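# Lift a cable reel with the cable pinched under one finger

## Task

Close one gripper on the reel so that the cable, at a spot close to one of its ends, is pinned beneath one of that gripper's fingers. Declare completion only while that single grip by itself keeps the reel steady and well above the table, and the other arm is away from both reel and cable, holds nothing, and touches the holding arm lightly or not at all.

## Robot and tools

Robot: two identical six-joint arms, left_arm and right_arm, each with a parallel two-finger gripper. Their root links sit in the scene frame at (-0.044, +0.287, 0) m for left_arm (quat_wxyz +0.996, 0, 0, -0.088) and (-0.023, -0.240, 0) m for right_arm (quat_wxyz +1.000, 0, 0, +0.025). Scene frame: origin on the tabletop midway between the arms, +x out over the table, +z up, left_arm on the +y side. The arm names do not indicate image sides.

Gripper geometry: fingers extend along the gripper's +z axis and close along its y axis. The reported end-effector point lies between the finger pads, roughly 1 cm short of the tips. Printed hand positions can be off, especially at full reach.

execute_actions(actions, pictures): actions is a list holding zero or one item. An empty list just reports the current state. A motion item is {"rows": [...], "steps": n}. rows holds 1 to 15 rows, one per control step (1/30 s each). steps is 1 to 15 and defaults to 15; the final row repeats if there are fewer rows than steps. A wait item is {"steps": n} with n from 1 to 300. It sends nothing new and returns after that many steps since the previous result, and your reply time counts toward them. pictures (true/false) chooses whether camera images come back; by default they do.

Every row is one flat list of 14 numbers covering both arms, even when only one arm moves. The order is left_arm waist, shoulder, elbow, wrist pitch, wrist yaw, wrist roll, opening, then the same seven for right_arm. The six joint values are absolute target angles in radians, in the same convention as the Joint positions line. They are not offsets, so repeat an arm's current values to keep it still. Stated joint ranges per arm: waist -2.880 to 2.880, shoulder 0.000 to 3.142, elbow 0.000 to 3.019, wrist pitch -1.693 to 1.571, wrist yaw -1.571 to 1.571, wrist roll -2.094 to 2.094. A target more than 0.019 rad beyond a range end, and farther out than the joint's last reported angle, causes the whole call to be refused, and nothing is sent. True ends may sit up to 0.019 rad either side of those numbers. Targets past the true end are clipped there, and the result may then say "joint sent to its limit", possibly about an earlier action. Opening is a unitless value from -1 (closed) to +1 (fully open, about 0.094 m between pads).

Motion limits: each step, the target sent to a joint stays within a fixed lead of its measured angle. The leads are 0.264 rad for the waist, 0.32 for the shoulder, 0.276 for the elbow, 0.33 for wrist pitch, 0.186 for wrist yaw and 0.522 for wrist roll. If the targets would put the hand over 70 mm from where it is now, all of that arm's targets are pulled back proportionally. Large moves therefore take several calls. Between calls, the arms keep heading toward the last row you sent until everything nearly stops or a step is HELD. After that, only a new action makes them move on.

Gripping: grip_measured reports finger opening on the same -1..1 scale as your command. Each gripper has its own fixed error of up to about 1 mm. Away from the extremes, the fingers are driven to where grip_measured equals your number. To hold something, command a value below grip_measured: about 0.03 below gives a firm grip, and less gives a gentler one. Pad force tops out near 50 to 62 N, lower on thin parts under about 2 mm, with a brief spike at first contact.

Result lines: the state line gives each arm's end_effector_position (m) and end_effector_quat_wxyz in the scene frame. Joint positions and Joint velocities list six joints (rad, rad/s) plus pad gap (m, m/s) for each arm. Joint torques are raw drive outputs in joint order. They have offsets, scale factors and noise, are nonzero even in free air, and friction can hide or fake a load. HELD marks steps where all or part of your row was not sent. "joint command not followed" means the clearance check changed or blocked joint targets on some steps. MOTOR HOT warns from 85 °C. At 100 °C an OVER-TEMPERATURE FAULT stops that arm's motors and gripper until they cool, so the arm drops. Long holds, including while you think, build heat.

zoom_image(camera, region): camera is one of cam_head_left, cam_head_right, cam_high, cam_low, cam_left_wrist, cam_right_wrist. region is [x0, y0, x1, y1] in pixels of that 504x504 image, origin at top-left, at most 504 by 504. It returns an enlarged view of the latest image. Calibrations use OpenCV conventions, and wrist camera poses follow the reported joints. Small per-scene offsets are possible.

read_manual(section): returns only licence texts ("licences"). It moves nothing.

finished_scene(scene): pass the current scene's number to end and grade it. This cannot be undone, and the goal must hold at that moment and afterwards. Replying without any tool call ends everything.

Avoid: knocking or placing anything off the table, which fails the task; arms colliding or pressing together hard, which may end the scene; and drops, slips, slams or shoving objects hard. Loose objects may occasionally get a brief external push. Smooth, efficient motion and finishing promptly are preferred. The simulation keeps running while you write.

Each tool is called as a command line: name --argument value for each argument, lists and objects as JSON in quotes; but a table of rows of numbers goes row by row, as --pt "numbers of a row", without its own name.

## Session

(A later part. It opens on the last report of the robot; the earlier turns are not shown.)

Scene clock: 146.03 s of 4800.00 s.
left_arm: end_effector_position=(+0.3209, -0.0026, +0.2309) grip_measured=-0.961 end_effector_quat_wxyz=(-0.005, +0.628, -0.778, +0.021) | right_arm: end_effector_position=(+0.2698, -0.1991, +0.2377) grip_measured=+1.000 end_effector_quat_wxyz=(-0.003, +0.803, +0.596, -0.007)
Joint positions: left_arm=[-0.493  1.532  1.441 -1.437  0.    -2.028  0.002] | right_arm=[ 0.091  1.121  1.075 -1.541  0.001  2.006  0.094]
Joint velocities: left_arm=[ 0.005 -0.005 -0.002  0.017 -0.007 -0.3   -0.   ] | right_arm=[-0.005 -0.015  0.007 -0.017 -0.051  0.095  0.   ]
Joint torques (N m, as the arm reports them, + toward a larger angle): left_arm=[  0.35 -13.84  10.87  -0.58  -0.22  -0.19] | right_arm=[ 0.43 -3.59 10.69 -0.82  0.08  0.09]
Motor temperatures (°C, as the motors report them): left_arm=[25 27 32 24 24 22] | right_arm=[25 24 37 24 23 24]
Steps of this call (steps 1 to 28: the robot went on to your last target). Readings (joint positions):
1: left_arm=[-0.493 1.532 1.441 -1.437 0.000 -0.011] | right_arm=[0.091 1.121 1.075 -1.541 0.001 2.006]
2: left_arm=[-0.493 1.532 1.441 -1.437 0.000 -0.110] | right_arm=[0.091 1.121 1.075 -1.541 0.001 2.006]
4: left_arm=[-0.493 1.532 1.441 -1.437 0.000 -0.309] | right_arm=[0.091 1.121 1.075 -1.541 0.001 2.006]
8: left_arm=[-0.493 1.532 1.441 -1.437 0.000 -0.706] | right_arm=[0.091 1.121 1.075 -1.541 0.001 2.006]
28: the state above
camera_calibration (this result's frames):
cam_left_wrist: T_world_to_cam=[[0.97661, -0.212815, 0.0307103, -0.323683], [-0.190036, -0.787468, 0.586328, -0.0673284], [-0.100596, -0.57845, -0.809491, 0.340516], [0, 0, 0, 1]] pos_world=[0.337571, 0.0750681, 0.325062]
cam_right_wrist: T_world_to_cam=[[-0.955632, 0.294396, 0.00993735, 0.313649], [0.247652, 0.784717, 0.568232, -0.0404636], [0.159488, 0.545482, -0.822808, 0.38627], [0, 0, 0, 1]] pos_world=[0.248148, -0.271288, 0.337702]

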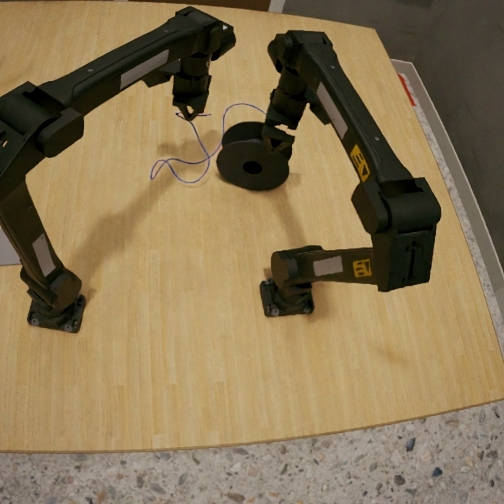

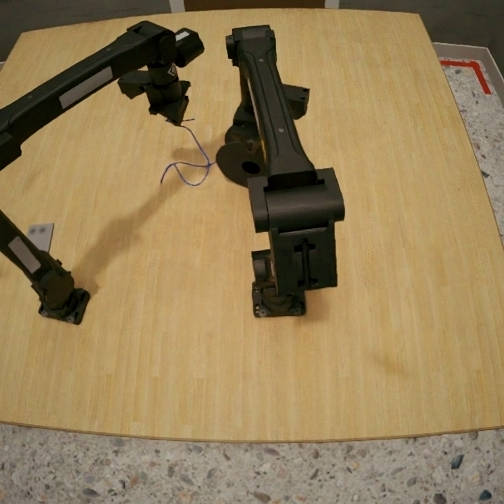

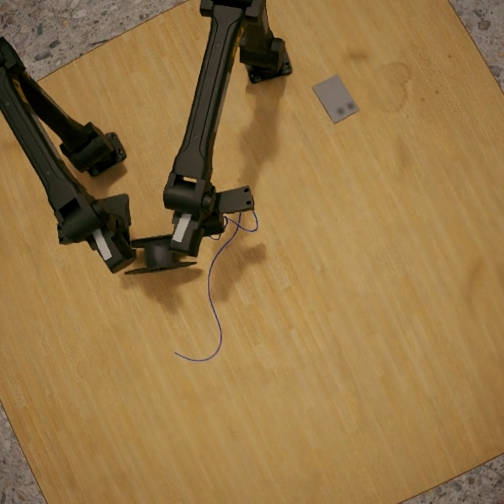

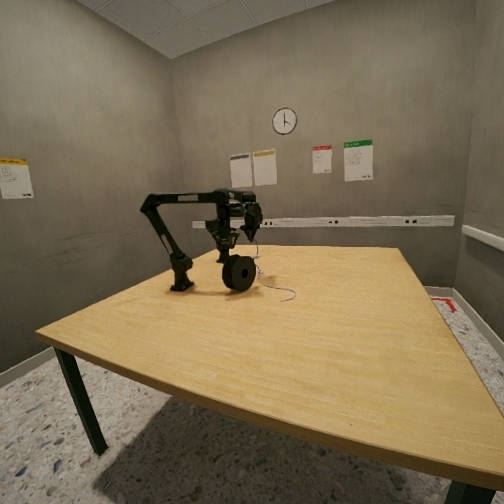

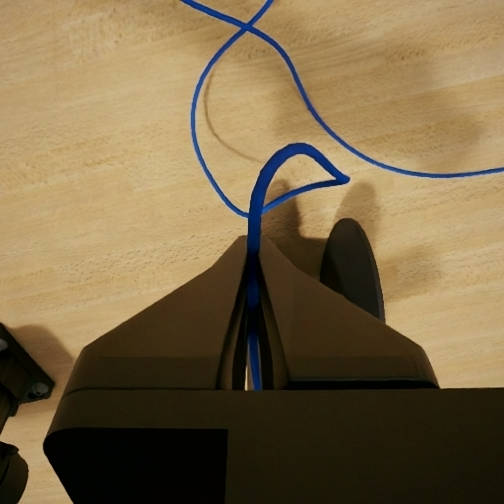

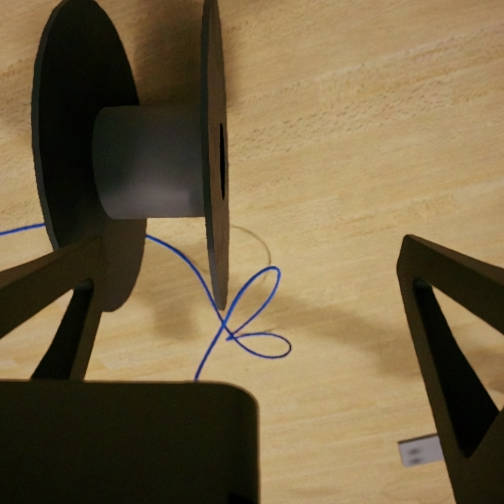

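execute_actions --actions '[{"rows":[[-0.6,1.4,1.3,-1.0,0,-2.08,-1,0.09,1.13,1.15,-1.57,0,2.02,1]],"steps":15}]' --pictures false

execute_actions --actions '[{"rows":[[-0.665,1.45,1.24,-0.86,0,-2.08,-1,0.09,1.13,1.15,-1.57,0,2.02,1],[-0.665,1.45,1.24,-0.86,0,-2.08,-1,0.09,1.13,1.15,-1.57,0,2.02,1],[-0.665,1.45,1.24,-0.86,0,-2.08,-1,0.09,1.13,1.15,-1.57,0,2.02,1],[-0.665,1.45,1.24,-0.86,0,-2.08,-1,0.09,1.13,1.15,-1.57,0,2.02,1],[-0.665,1.45,1.24,-0.86,0,-2.08,-1,0.09,1.13,1.15,-1.57,0,2.02,1],[-0.665,1.45,1.24,-0.86,0,-2.08,-1,0.09,1.13,1.15,-1.57,0,2.02,1],[-0.665,1.49,1.19,-0.81,0,-2.08,-1,0.09,1.13,1.15,-1.57,0,2.02,1]],"steps":15}]'

Scene clock: 148.80 s of 4800.00 s.
left_arm: end_effector_position=(+0.3164, -0.0761, +0.2642) grip_measured=-0.961 end_effector_quat_wxyz=(+0.033, -0.581, +0.780, -0.231) | right_arm: end_effector_position=(+0.2695, -0.1991, +0.2439) grip_measured=+1.000 end_effector_quat_wxyz=(-0.004, +0.803, +0.596, -0.009)
Joint positions: left_arm=[-0.612  1.387  1.304 -1.017 -0.001 -2.068  0.002] | right_arm=[ 0.091  1.122  1.092 -1.56   0.001  2.006  0.094]
Joint velocities: left_arm=[-0.005  0.005 -0.007 -0.007 -0.022 -0.051 -0.001] | right_arm=[ 0.005  0.005  0.007 -0.002  0.066 -0.037  0.   ]
Joint torques (N m, as the arm reports them, + toward a larger angle): left_arm=[  1.58 -12.65  10.58   1.54  -0.15  -0.15] | right_arm=[ 0.62 -4.15 11.59 -0.65  0.1   0.06]
Motor temperatures (°C, as the motors report them): left_arm=[25 27 32 24 24 22] | right_arm=[25 24 38 24 23 24]
Steps of this call (steps 1 to 30: the robot went on to your last target; steps 31 to 68: nothing new was sent; steps 69 to 83: all 15 steps of this action). Readings (joint positions):
69: left_arm=[-0.499 1.517 1.414 -1.363 -0.002 -2.068] | right_arm=[0.091 1.121 1.076 -1.545 0.001 2.006]
70: left_arm=[-0.510 1.489 1.367 -1.247 -0.003 -2.068] | right_arm=[0.091 1.122 1.079 -1.551 0.001 2.006]
72: left_arm=[-0.549 1.444 1.311 -1.103 -0.003 -2.068] | right_arm=[0.091 1.122 1.085 -1.557 0.001 2.006]
76: left_arm=[-0.610 1.399 1.304 -1.024 -0.001 -2.068] | right_arm=[0.091 1.122 1.091 -1.560 0.001 2.006]
83: the state above

Scene clock: 149.30 s of 4800.00 s.
left_arm: end_effector_position=(+0.3098, -0.1072, +0.1793) grip_measured=-0.961 end_effector_quat_wxyz=(+0.027, -0.563, +0.797, -0.218) | right_arm: end_effector_position=(+0.2695, -0.1991, +0.2439) grip_measured=+1.000 end_effector_quat_wxyz=(-0.004, +0.803, +0.596, -0.009)
Joint positions: left_arm=[-0.662  1.491  1.193 -0.83  -0.002 -2.069  0.002] | right_arm=[ 0.091  1.122  1.092 -1.56   0.001  2.006  0.094]
Joint velocities: left_arm=[ 0.005 -0.005 -0.007  0.022 -0.022 -0.095  0.   ] | right_arm=[-0.005 -0.005  0.007 -0.002 -0.081 -0.037  0.   ]
Joint torques (N m, as the arm reports them, + toward a larger angle): left_arm=[  0.41 -15.47  10.23   1.6   -0.07  -0.15] | right_arm=[ 0.55 -4.55 11.47 -0.91  0.1   0.07]
Motor temperatures (°C, as the motors report them): left_arm=[25 27 32 24 24 22] | right_arm=[25 24 38 24 23 24]
Steps of this call (steps 1 to 15: all 15 steps of this action). Readings (joint positions):
1: left_arm=[-0.614 1.388 1.294 -0.986 -0.001 -2.068] | right_arm=[0.091 1.122 1.092 -1.560 0.001 2.006]
2: left_arm=[-0.619 1.389 1.283 -0.942 -0.001 -2.068] | right_arm=[0.091 1.122 1.092 -1.560 0.001 2.006]
4: left_arm=[-0.636 1.406 1.268 -0.897 -0.001 -2.068] | right_arm=[0.091 1.122 1.092 -1.560 0.001 2.006]
8: left_arm=[-0.661 1.444 1.233 -0.849 -0.001 -2.068] | right_arm=[0.091 1.122 1.092 -1.560 0.001 2.006]
15: the state above
camera_calibration (this result's frames):
cam_left_wrist: T_world_to_cam=[[0.886691, -0.275458, 0.371351, -0.373438], [-0.46186, -0.565115, 0.683616, -0.0309356], [0.0215483, -0.777669, -0.628305, 0.145455], [0, 0, 0, 1]] pos_world=[0.313702, -0.00723281, 0.251215]
cam_right_wrist: T_world_to_cam=[[-0.955593, 0.294402, 0.0130434, 0.312523], [0.249582, 0.784991, 0.567008, -0.0440423], [0.156689, 0.545084, -0.823609, 0.392326], [0, 0, 0, 1]] pos_world=[0.248164, -0.271286, 0.34402]

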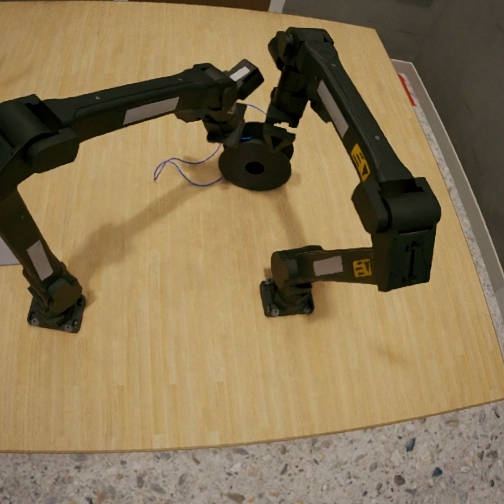

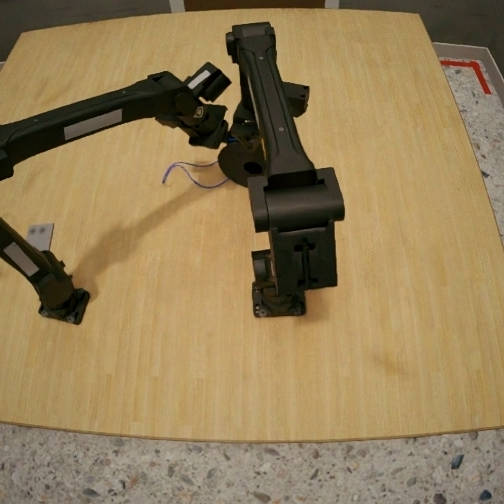

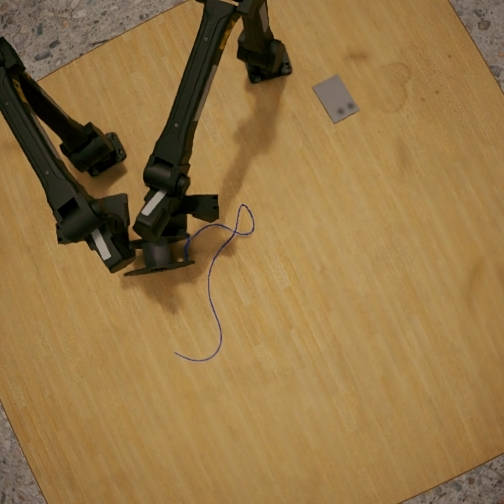

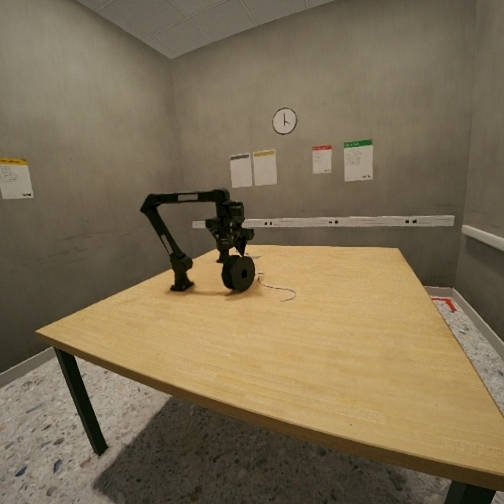

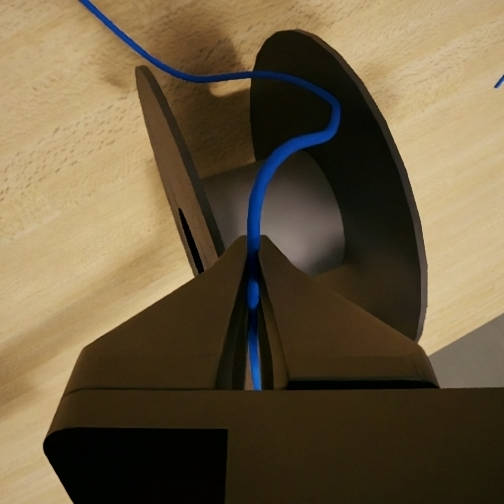

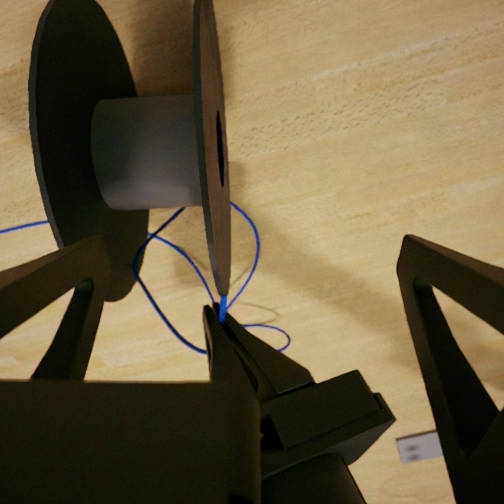

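execute_actions --actions '[{"rows":[[-0.69,1.45,1.19,-0.81,0,-2.08,-1,0.09,1.13,1.15,-1.57,0,2.02,1],[-0.69,1.45,1.19,-0.81,0,-2.08,-1,0.09,1.13,1.15,-1.57,0,2.02,1],[-0.69,1.45,1.19,-0.81,0,-2.08,-1,0.09,1.13,1.15,-1.57,0,2.02,1],[-0.69,1.45,1.19,-0.81,0,-2.08,-1,0.09,1.13,1.15,-1.57,0,2.02,1],[-0.69,1.45,1.19,-0.81,0,-2.08,-1,0.09,1.13,1.15,-1.57,0,2.02,1],[-0.69,1.45,1.19,-0.81,0,-2.08,-1,0.09,1.13,1.15,-1.57,0,2.02,1],[-0.69,1.46,1.11,-0.77,0,-2.08,-1,0.09,1.13,1.15,-1.57,0,2.02,1]],"steps":15}]'

Scene clock: 152.17 s of 4800.00 s.
left_arm: end_effector_position=(+0.2898, -0.0989, +0.1674) grip_measured=-0.961 end_effector_quat_wxyz=(+0.025, -0.555, +0.802, -0.220) | right_arm: end_effector_position=(+0.2695, -0.1991, +0.2439) grip_measured=+1.000 end_effector_quat_wxyz=(-0.004, +0.803, +0.596, -0.009)
Joint positions: left_arm=[-0.681  1.449  1.115 -0.79  -0.002 -2.069  0.002] | right_arm=[ 0.091  1.122  1.092 -1.56   0.001  2.006  0.094]
Joint velocities: left_arm=[ 0.005  0.005  0.002 -0.002  0.125 -0.022  0.001] | right_arm=[-0.005  0.005 -0.002 -0.002 -0.037 -0.037  0.   ]
Joint torques (N m, as the arm reports them, + toward a larger angle): left_arm=[ -0.04 -13.43   9.91   1.71  -0.09  -0.16] | right_arm=[ 0.41 -3.87 11.56 -0.84  0.11  0.06]
Motor temperatures (°C, as the motors report them): left_arm=[25 27 32 24 24 22] | right_arm=[25 24 38 24 23 24]
Steps of this call (steps 1 to 15: the robot went on to your last target; steps 16 to 71: nothing new was sent; steps 72 to 86: all 15 steps of this action). Readings (joint positions):
72: left_arm=[-0.663 1.488 1.193 -0.826 -0.002 -2.069] | right_arm=[0.091 1.122 1.092 -1.560 0.001 2.006]
73: left_arm=[-0.665 1.485 1.193 -0.826 -0.002 -2.069] | right_arm=[0.091 1.122 1.092 -1.560 0.001 2.006]
75: left_arm=[-0.671 1.474 1.193 -0.826 -0.002 -2.069] | right_arm=[0.091 1.122 1.092 -1.560 0.001 2.006]
79: left_arm=[-0.680 1.447 1.168 -0.797 -0.002 -2.069] | right_arm=[0.091 1.122 1.092 -1.560 0.001 2.006]
86: the state above
camera_calibration (this result's frames):
cam_left_wrist: T_world_to_cam=[[0.880661, -0.29068, 0.374087, -0.349242], [-0.473666, -0.554788, 0.683996, -0.0230087], [0.00871546, -0.779561, -0.626266, 0.148064], [0, 0, 0, 1]] pos_world=[0.295375, 0.00114267, 0.239113]
cam_right_wrist: T_world_to_cam=[[-0.955593, 0.294402, 0.0130434, 0.312523], [0.249582, 0.784991, 0.567008, -0.0440423], [0.156689, 0.545084, -0.823609, 0.392326], [0, 0, 0, 1]] pos_world=[0.248164, -0.271286, 0.34402]

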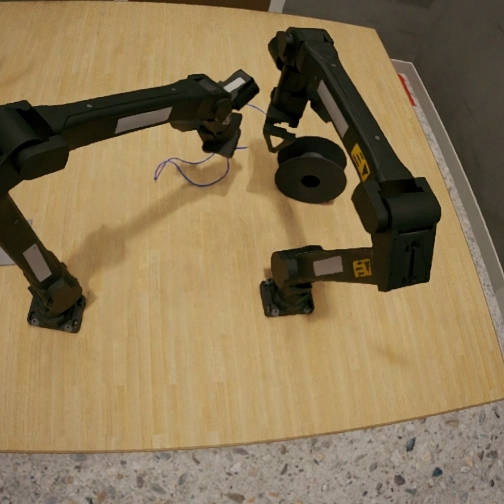

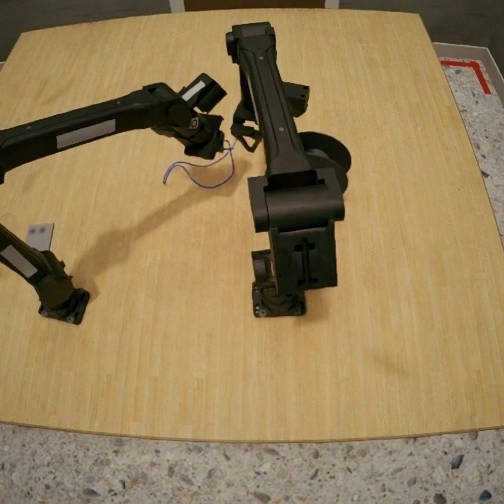

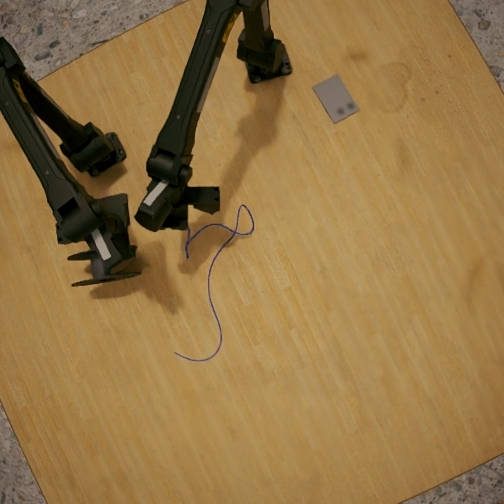

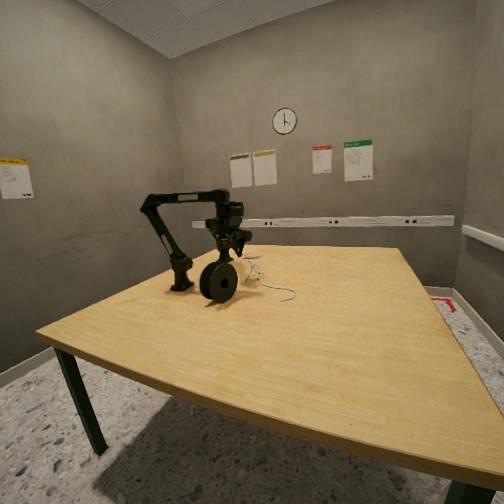

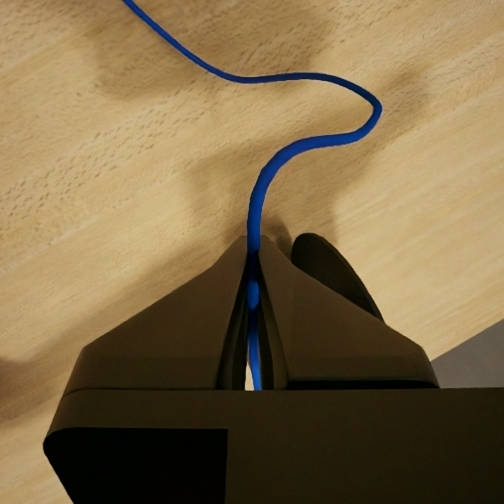

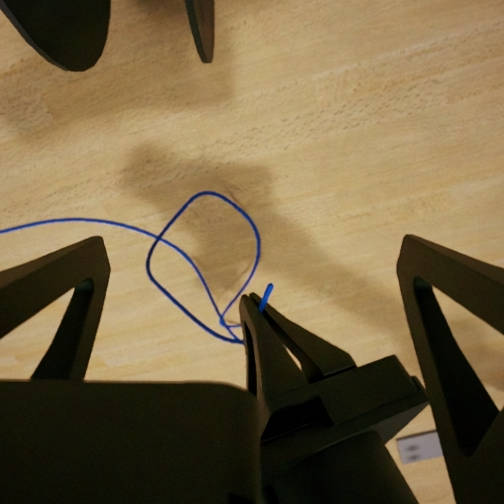

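execute_actions --actions '[{"rows":[[-0.5,1.35,1.2,-1.0,0,-2.08,-1,0.09,1.13,1.15,-1.57,0,2.02,1]],"steps":15}]'

Scene clock: 153.80 s of 4800.00 s.
left_arm: end_effector_position=(+0.3291, -0.0047, +0.2211) grip_measured=-0.961 end_effector_quat_wxyz=(-0.042, +0.633, -0.747, +0.198) | right_arm: end_effector_position=(+0.2695, -0.1991, +0.2439) grip_measured=+1.000 end_effector_quat_wxyz=(-0.004, +0.803, +0.596, -0.009)
Joint positions: left_arm=[-0.486  1.337  1.159 -0.985 -0.001 -2.069  0.002] | right_arm=[ 0.091  1.122  1.092 -1.56   0.001  2.006  0.094]
Joint velocities: left_arm=[-0.044 -0.005  0.007 -0.051 -0.051  0.022 -0.001] | right_arm=[-0.005  0.005 -0.017  0.007  0.007  0.007  0.   ]
Joint torques (N m, as the arm reports them, + toward a larger angle): left_arm=[  0.   -11.46  14.46   0.19  -0.14  -0.16] | right_arm=[ 0.6  -3.5  11.33 -0.67  0.1   0.05]
Motor temperatures (°C, as the motors report them): left_arm=[25 27 32 24 24 22] | right_arm=[25 24 38 24 23 24]
Steps of this call (steps 1 to 15: the robot went on to your last target; steps 16 to 34: nothing new was sent; steps 35 to 49: all 15 steps of this action). Readings (joint positions):
35: left_arm=[-0.674 1.447 1.118 -0.812 0.001 -2.069] | right_arm=[0.091 1.122 1.092 -1.560 0.001 2.006]
36: left_arm=[-0.660 1.440 1.118 -0.851 0.002 -2.069] | right_arm=[0.091 1.122 1.092 -1.560 0.001 2.006]
38: left_arm=[-0.611 1.417 1.119 -0.914 0.002 -2.069] | right_arm=[0.091 1.122 1.092 -1.560 0.001 2.006]
42: left_arm=[-0.500 1.363 1.135 -0.978 0.000 -2.069] | right_arm=[0.091 1.122 1.092 -1.560 0.001 2.006]
49: the state above
camera_calibration (this result's frames):
cam_left_wrist: T_world_to_cam=[[0.931303, -0.12358, 0.342641, -0.385449], [-0.336624, -0.651338, 0.680032, -0.0335178], [0.139137, -0.748657, -0.648193, 0.216873], [0, 0, 0, 1]] pos_world=[0.317512, 0.092898, 0.295439]
cam_right_wrist: T_world_to_cam=[[-0.955593, 0.294402, 0.0130434, 0.312523], [0.249582, 0.784991, 0.567008, -0.0440423], [0.156689, 0.545084, -0.823609, 0.392326], [0, 0, 0, 1]] pos_world=[0.248164, -0.271286, 0.34402]

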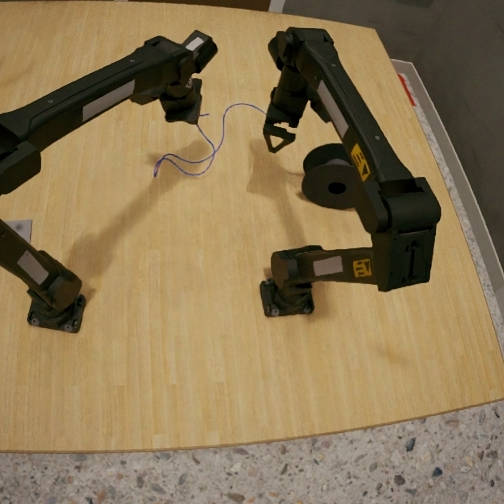

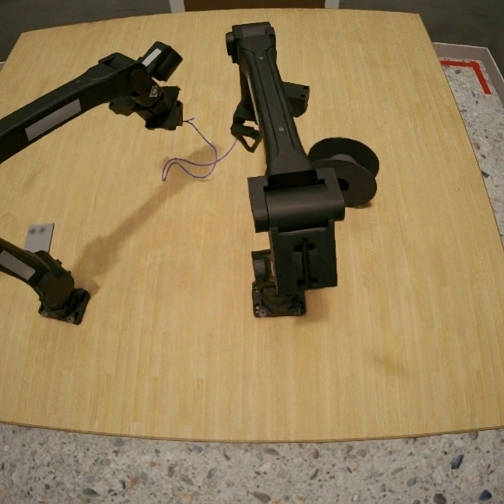

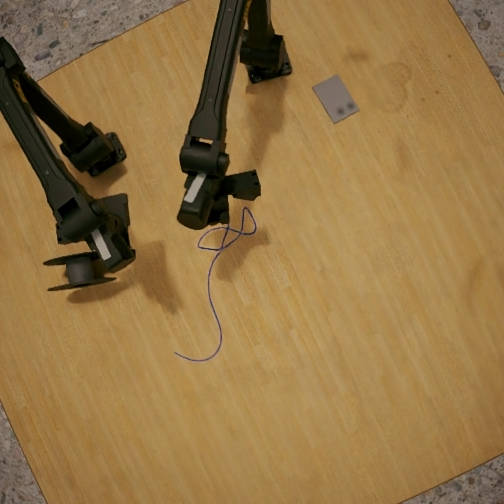

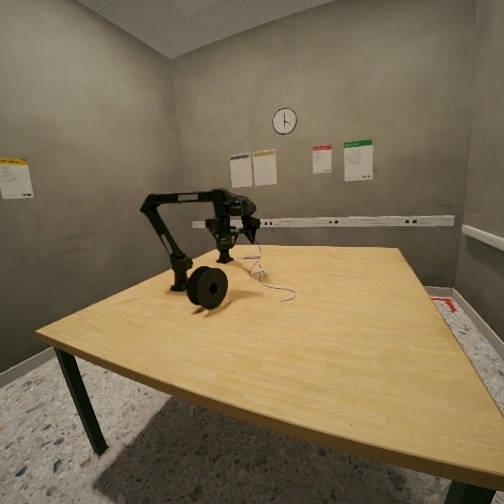

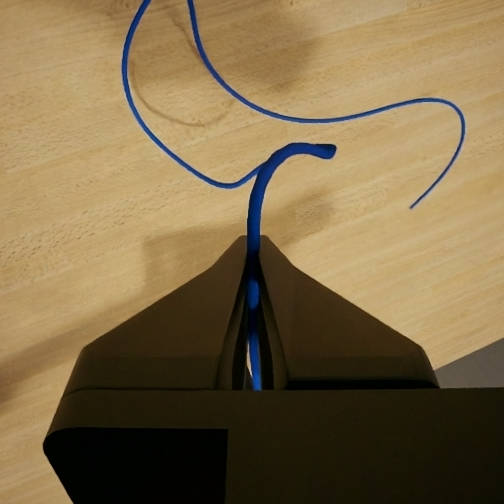

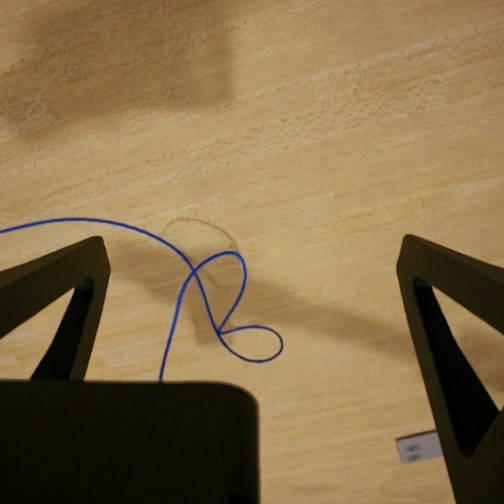

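execute_actions --actions '[{"rows":[[-0.5,1.35,1.2,-1.0,0,-2.08,-1,-0.58,1.17,1.15,-1.54,0,1.34,1]],"steps":15}]'

Scene clock: 155.40 s of 4800.00 s.
left_arm: end_effector_position=(+0.3280, -0.0056, +0.2208) grip_measured=-0.961 end_effector_quat_wxyz=(-0.041, +0.632, -0.748, +0.197) | right_arm: end_effector_position=(+0.2357, -0.4034, +0.2275) grip_measured=+1.000 end_effector_quat_wxyz=(-0.027, +0.827, +0.561, -0.014)
Joint positions: left_arm=[-0.489  1.338  1.159 -0.986 -0.001 -2.069  0.002] | right_arm=[-0.608  1.181  1.092 -1.543  0.004  1.391  0.094]
Joint velocities: left_arm=[-0.005 -0.005 -0.017 -0.017 -0.022 -0.037  0.001] | right_arm=[ 0.181  0.005  0.012 -0.002  0.051 -0.286  0.   ]
Joint torques (N m, as the arm reports them, + toward a larger angle): left_arm=[  0.22 -11.31  14.38   0.09  -0.15  -0.15] | right_arm=[ 2.71 -5.44 11.53 -0.22 -0.01 -0.19]
Motor temperatures (°C, as the motors report them): left_arm=[25 27 33 24 24 22] | right_arm=[25 24 38 24 23 24]
Steps of this call (steps 1 to 15: the robot went on to your last target; steps 16 to 33: nothing new was sent; steps 34 to 48: all 15 steps of this action). Readings (joint positions):
34: left_arm=[-0.489 1.338 1.159 -0.986 -0.001 -2.069] | right_arm=[0.073 1.124 1.092 -1.560 -0.007 1.936]
35: left_arm=[-0.489 1.338 1.159 -0.986 -0.001 -2.069] | right_arm=[0.029 1.128 1.092 -1.558 -0.008 1.854]
37: left_arm=[-0.489 1.338 1.159 -0.986 -0.001 -2.069] | right_arm=[-0.102 1.142 1.092 -1.552 -0.008 1.704]
41: left_arm=[-0.489 1.338 1.159 -0.986 -0.001 -2.069] | right_arm=[-0.409 1.174 1.092 -1.544 -0.005 1.523]
48: the state above
camera_calibration (this result's frames):
cam_left_wrist: T_world_to_cam=[[0.931434, -0.126824, 0.341095, -0.384119], [-0.33759, -0.651108, 0.679773, -0.0339229], [0.135878, -0.748314, -0.649279, 0.217425], [0, 0, 0, 1]] pos_world=[0.316786, 0.0918993, 0.295251]
cam_right_wrist: T_world_to_cam=[[-0.926142, 0.37296, 0.0562216, 0.355504], [0.334625, 0.743706, 0.578729, 0.0946738], [0.174031, 0.554799, -0.81358, 0.492976], [0, 0, 0, 1]] pos_world=[0.211774, -0.476501, 0.326298]

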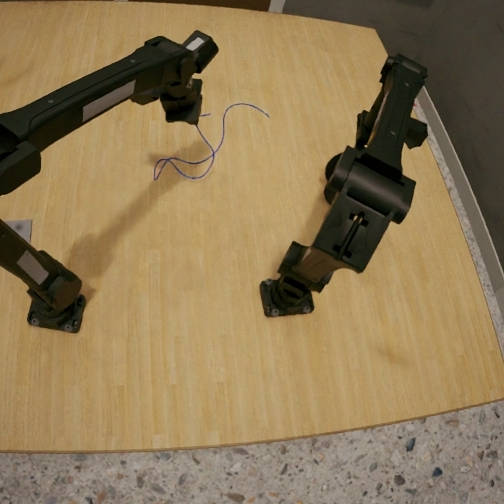

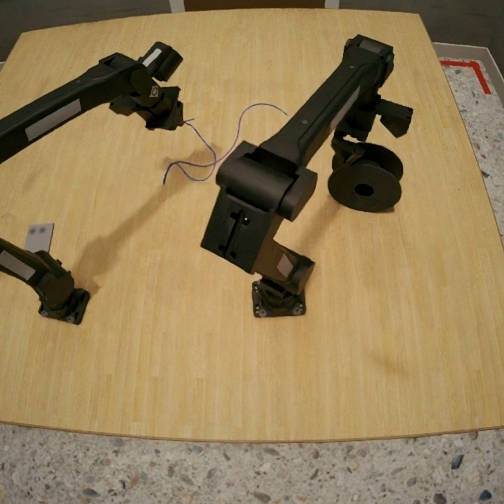

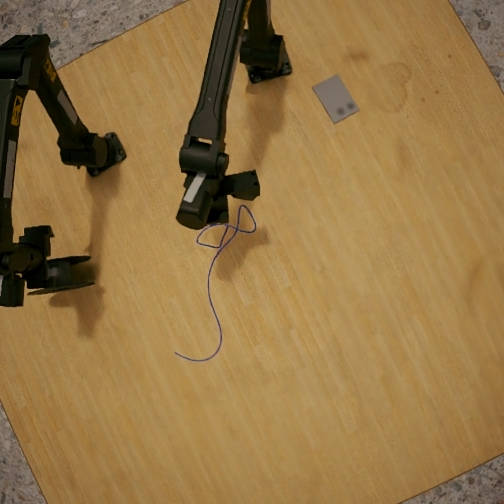

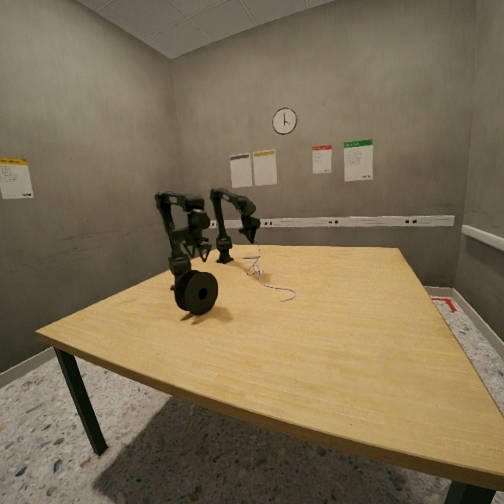

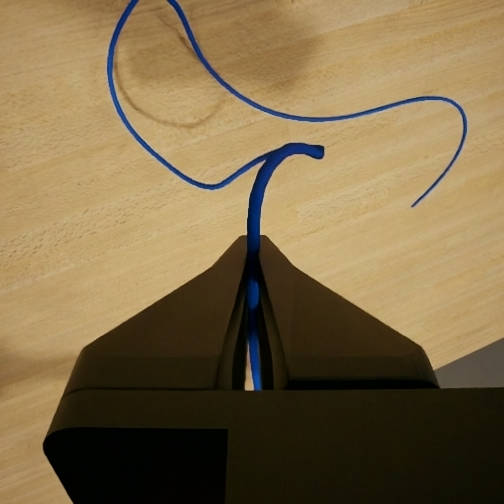

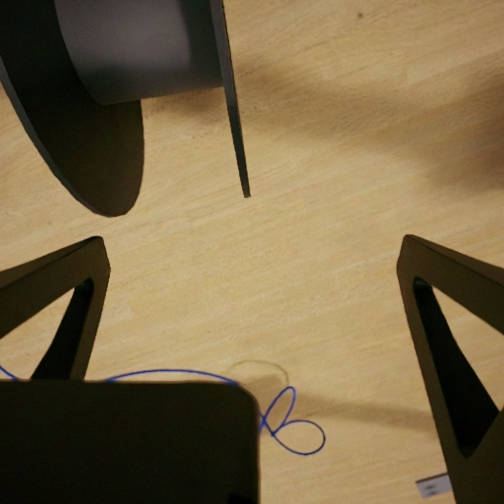

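execute_actions --actions '[{"rows":[[-0.5,1.35,1.2,-1.0,0,-2.08,-1,-0.82,1.27,1.22,-1.52,0,1.1,1]],"steps":10}]'

Scene clock: 156.63 s of 4800.00 s.
left_arm: end_effector_position=(+0.3280, -0.0056, +0.2208) grip_measured=-0.961 end_effector_quat_wxyz=(-0.041, +0.632, -0.748, +0.197) | right_arm: end_effector_position=(+0.2179, -0.4839, +0.2268) grip_measured=+1.000 end_effector_quat_wxyz=(-0.029, +0.823, +0.568, -0.006)
Joint positions: left_arm=[-0.489  1.338  1.159 -0.986 -0.001 -2.069  0.002] | right_arm=[-0.838  1.279  1.172 -1.524  0.002  1.145  0.094]
Joint velocities: left_arm=[-0.005 -0.005  0.002  0.002  0.037 -0.022 -0.   ] | right_arm=[ 0.044 -0.005 -0.002 -0.007 -0.066 -0.212  0.   ]
Joint torques (N m, as the arm reports them, + toward a larger angle): left_arm=[  0.08 -11.41  14.47   0.11  -0.13  -0.14] | right_arm=[ 1.89 -7.14 10.83 -0.41  0.09 -0.22]
Motor temperatures (°C, as the motors report them): left_arm=[25 27 33 24 24 22] | right_arm=[25 24 39 24 23 24]
Steps of this call (steps 1 to 27: the robot went on to your last target; steps 28 to 37: all 10 steps of this action). Readings (joint positions):
28: left_arm=[-0.489 1.338 1.159 -0.986 -0.001 -2.069] | right_arm=[-0.606 1.185 1.096 -1.543 -0.003 1.324]
29: left_arm=[-0.489 1.338 1.159 -0.986 -0.001 -2.069] | right_arm=[-0.639 1.195 1.107 -1.542 -0.005 1.290]
31: left_arm=[-0.489 1.338 1.159 -0.986 -0.001 -2.069] | right_arm=[-0.734 1.229 1.141 -1.538 -0.005 1.229]
35: left_arm=[-0.489 1.338 1.159 -0.986 -0.001 -2.069] | right_arm=[-0.839 1.276 1.172 -1.524 0.002 1.162]
37: the state above
camera_calibration (this result's frames):
cam_left_wrist: T_world_to_cam=[[0.931434, -0.126824, 0.341095, -0.384119], [-0.33759, -0.651108, 0.679773, -0.0339229], [0.135878, -0.748314, -0.649279, 0.217425], [0, 0, 0, 1]] pos_world=[0.316786, 0.0918993, 0.295251]
cam_right_wrist: T_world_to_cam=[[-0.932507, 0.357551, 0.0508763, 0.3643], [0.316504, 0.741226, 0.591954, 0.160627], [0.173943, 0.568103, -0.804365, 0.544523], [0, 0, 0, 1]] pos_world=[0.194157, -0.558662, 0.324377]

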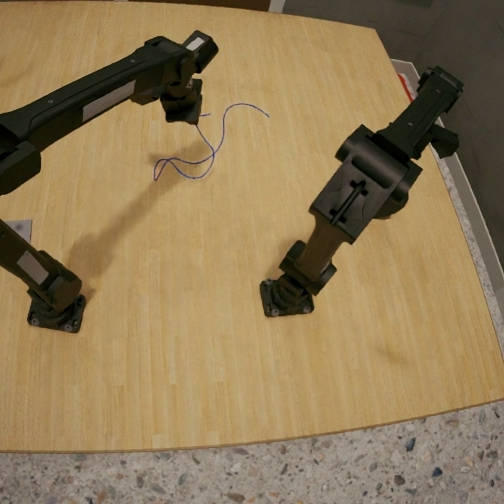

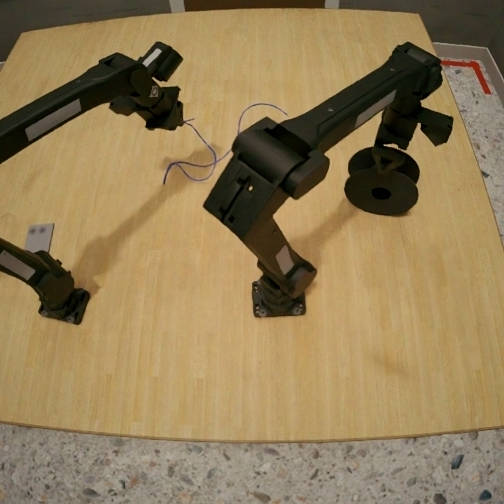

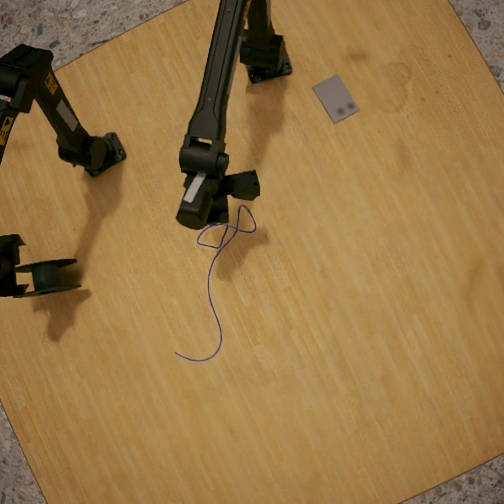

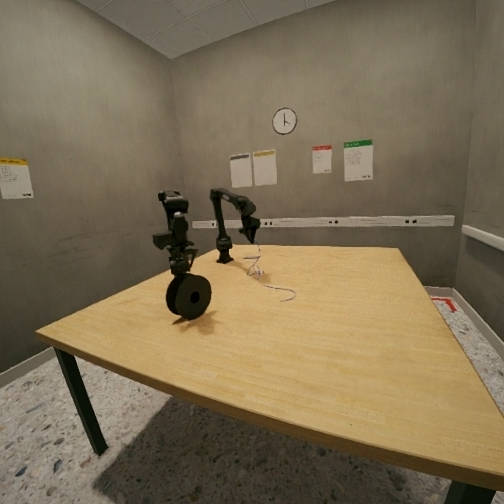

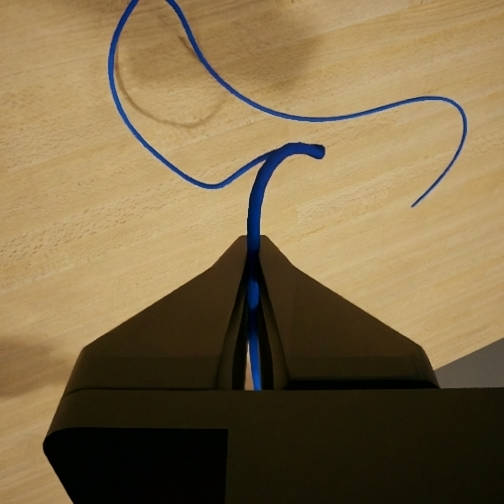

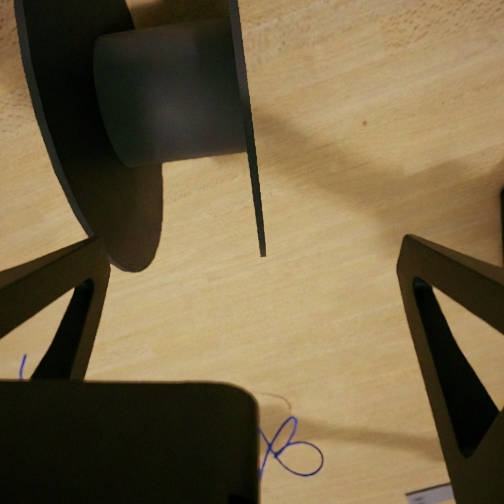

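execute_actions --actions '[]'

Scene clock: 161.27 s of 4800.00 s.
left_arm: end_effector_position=(+0.3280, -0.0056, +0.2208) grip_measured=-0.961 end_effector_quat_wxyz=(-0.041, +0.632, -0.748, +0.197) | right_arm: end_effector_position=(+0.2187, -0.4830, +0.2270) grip_measured=+1.000 end_effector_quat_wxyz=(-0.029, +0.813, +0.582, -0.006)
Joint positions: left_arm=[-0.489  1.338  1.159 -0.986 -0.001 -2.069  0.002] | right_arm=[-0.835  1.278  1.172 -1.524  0.002  1.115  0.094]
Joint velocities: left_arm=[ 0.005 -0.015 -0.012  0.007 -0.022  0.007 -0.   ] | right_arm=[-0.015 -0.005  0.017  0.017 -0.051 -0.007  0.   ]
Joint torques (N m, as the arm reports them, + toward a larger angle): left_arm=[ -0.22 -11.2   14.52  -0.04  -0.13  -0.17] | right_arm=[ 1.57 -7.26 10.87 -0.39  0.05 -0.18]
Motor temperatures (°C, as the motors report them): left_arm=[25 27 34 24 24 22] | right_arm=[25 24 39 24 23 24]
Steps of this call (steps 1 to 30: the robot went on to your last target; steps 31 to 139: nothing new was sent). Readings (joint positions):
1: left_arm=[-0.489 1.338 1.159 -0.986 -0.001 -2.069] | right_arm=[-0.837 1.278 1.172 -1.524 0.002 1.139]
2: left_arm=[-0.489 1.338 1.159 -0.986 -0.001 -2.069] | right_arm=[-0.836 1.278 1.172 -1.524 0.002 1.134]
4: left_arm=[-0.489 1.338 1.159 -0.986 -0.001 -2.069] | right_arm=[-0.835 1.278 1.172 -1.524 0.002 1.127]
8: left_arm=[-0.489 1.338 1.159 -0.986 -0.001 -2.069] | right_arm=[-0.835 1.278 1.172 -1.524 0.002 1.120]
139: the state above
All arms were judged still, so your last target was given up. Only a new action makes them travel on or press farther. Fingers that are still opening or closing keep moving.
camera_calibration (this result's frames):
cam_left_wrist: T_world_to_cam=[[0.931434, -0.126824, 0.341095, -0.384119], [-0.33759, -0.651108, 0.679773, -0.0339229], [0.135878, -0.748314, -0.649279, 0.217425], [0, 0, 0, 1]] pos_world=[0.316786, 0.0918993, 0.295251]
cam_right_wrist: T_world_to_cam=[[-0.944052, 0.326062, 0.0494883, 0.352334], [0.290455, 0.75095, 0.593052, 0.169725], [0.156208, 0.574246, -0.803642, 0.550765], [0, 0, 0, 1]] pos_world=[0.19729, -0.558612, 0.324525]

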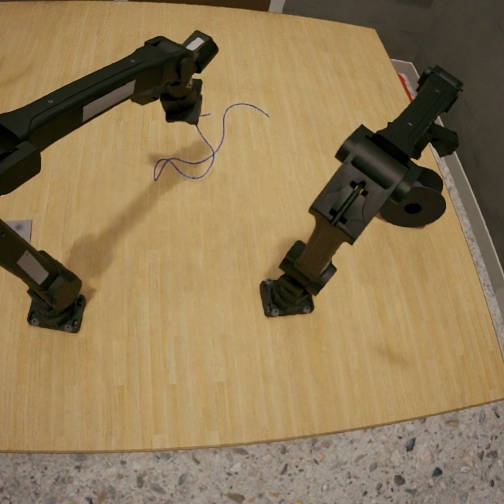

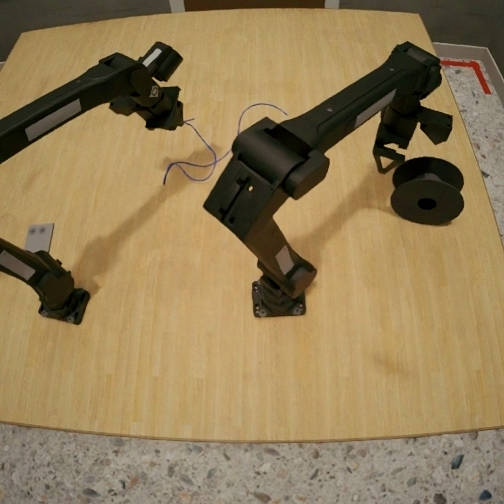

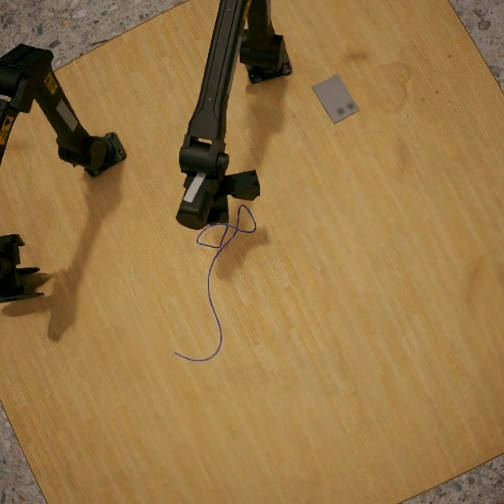

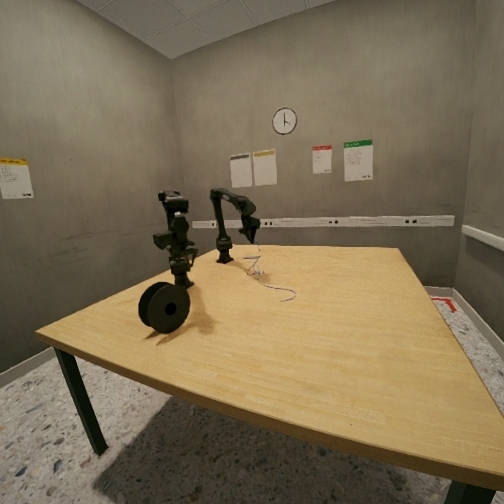

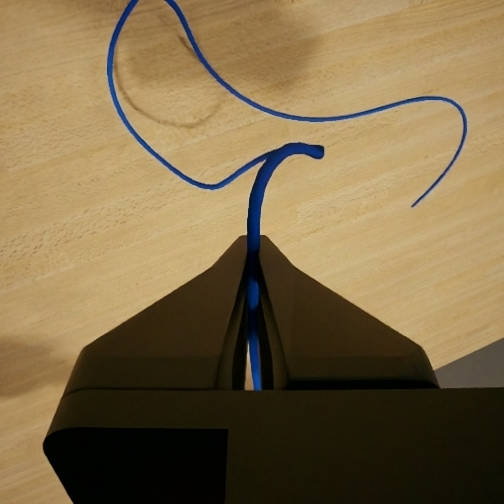

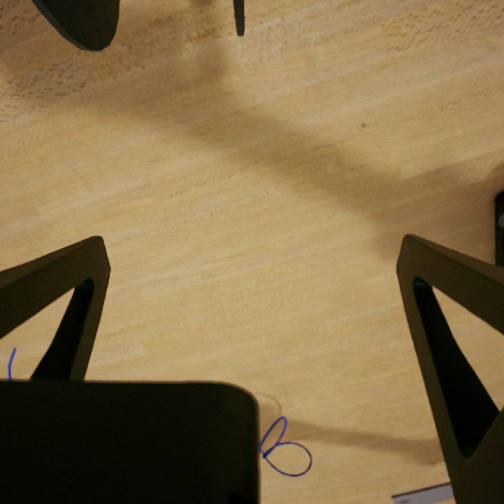

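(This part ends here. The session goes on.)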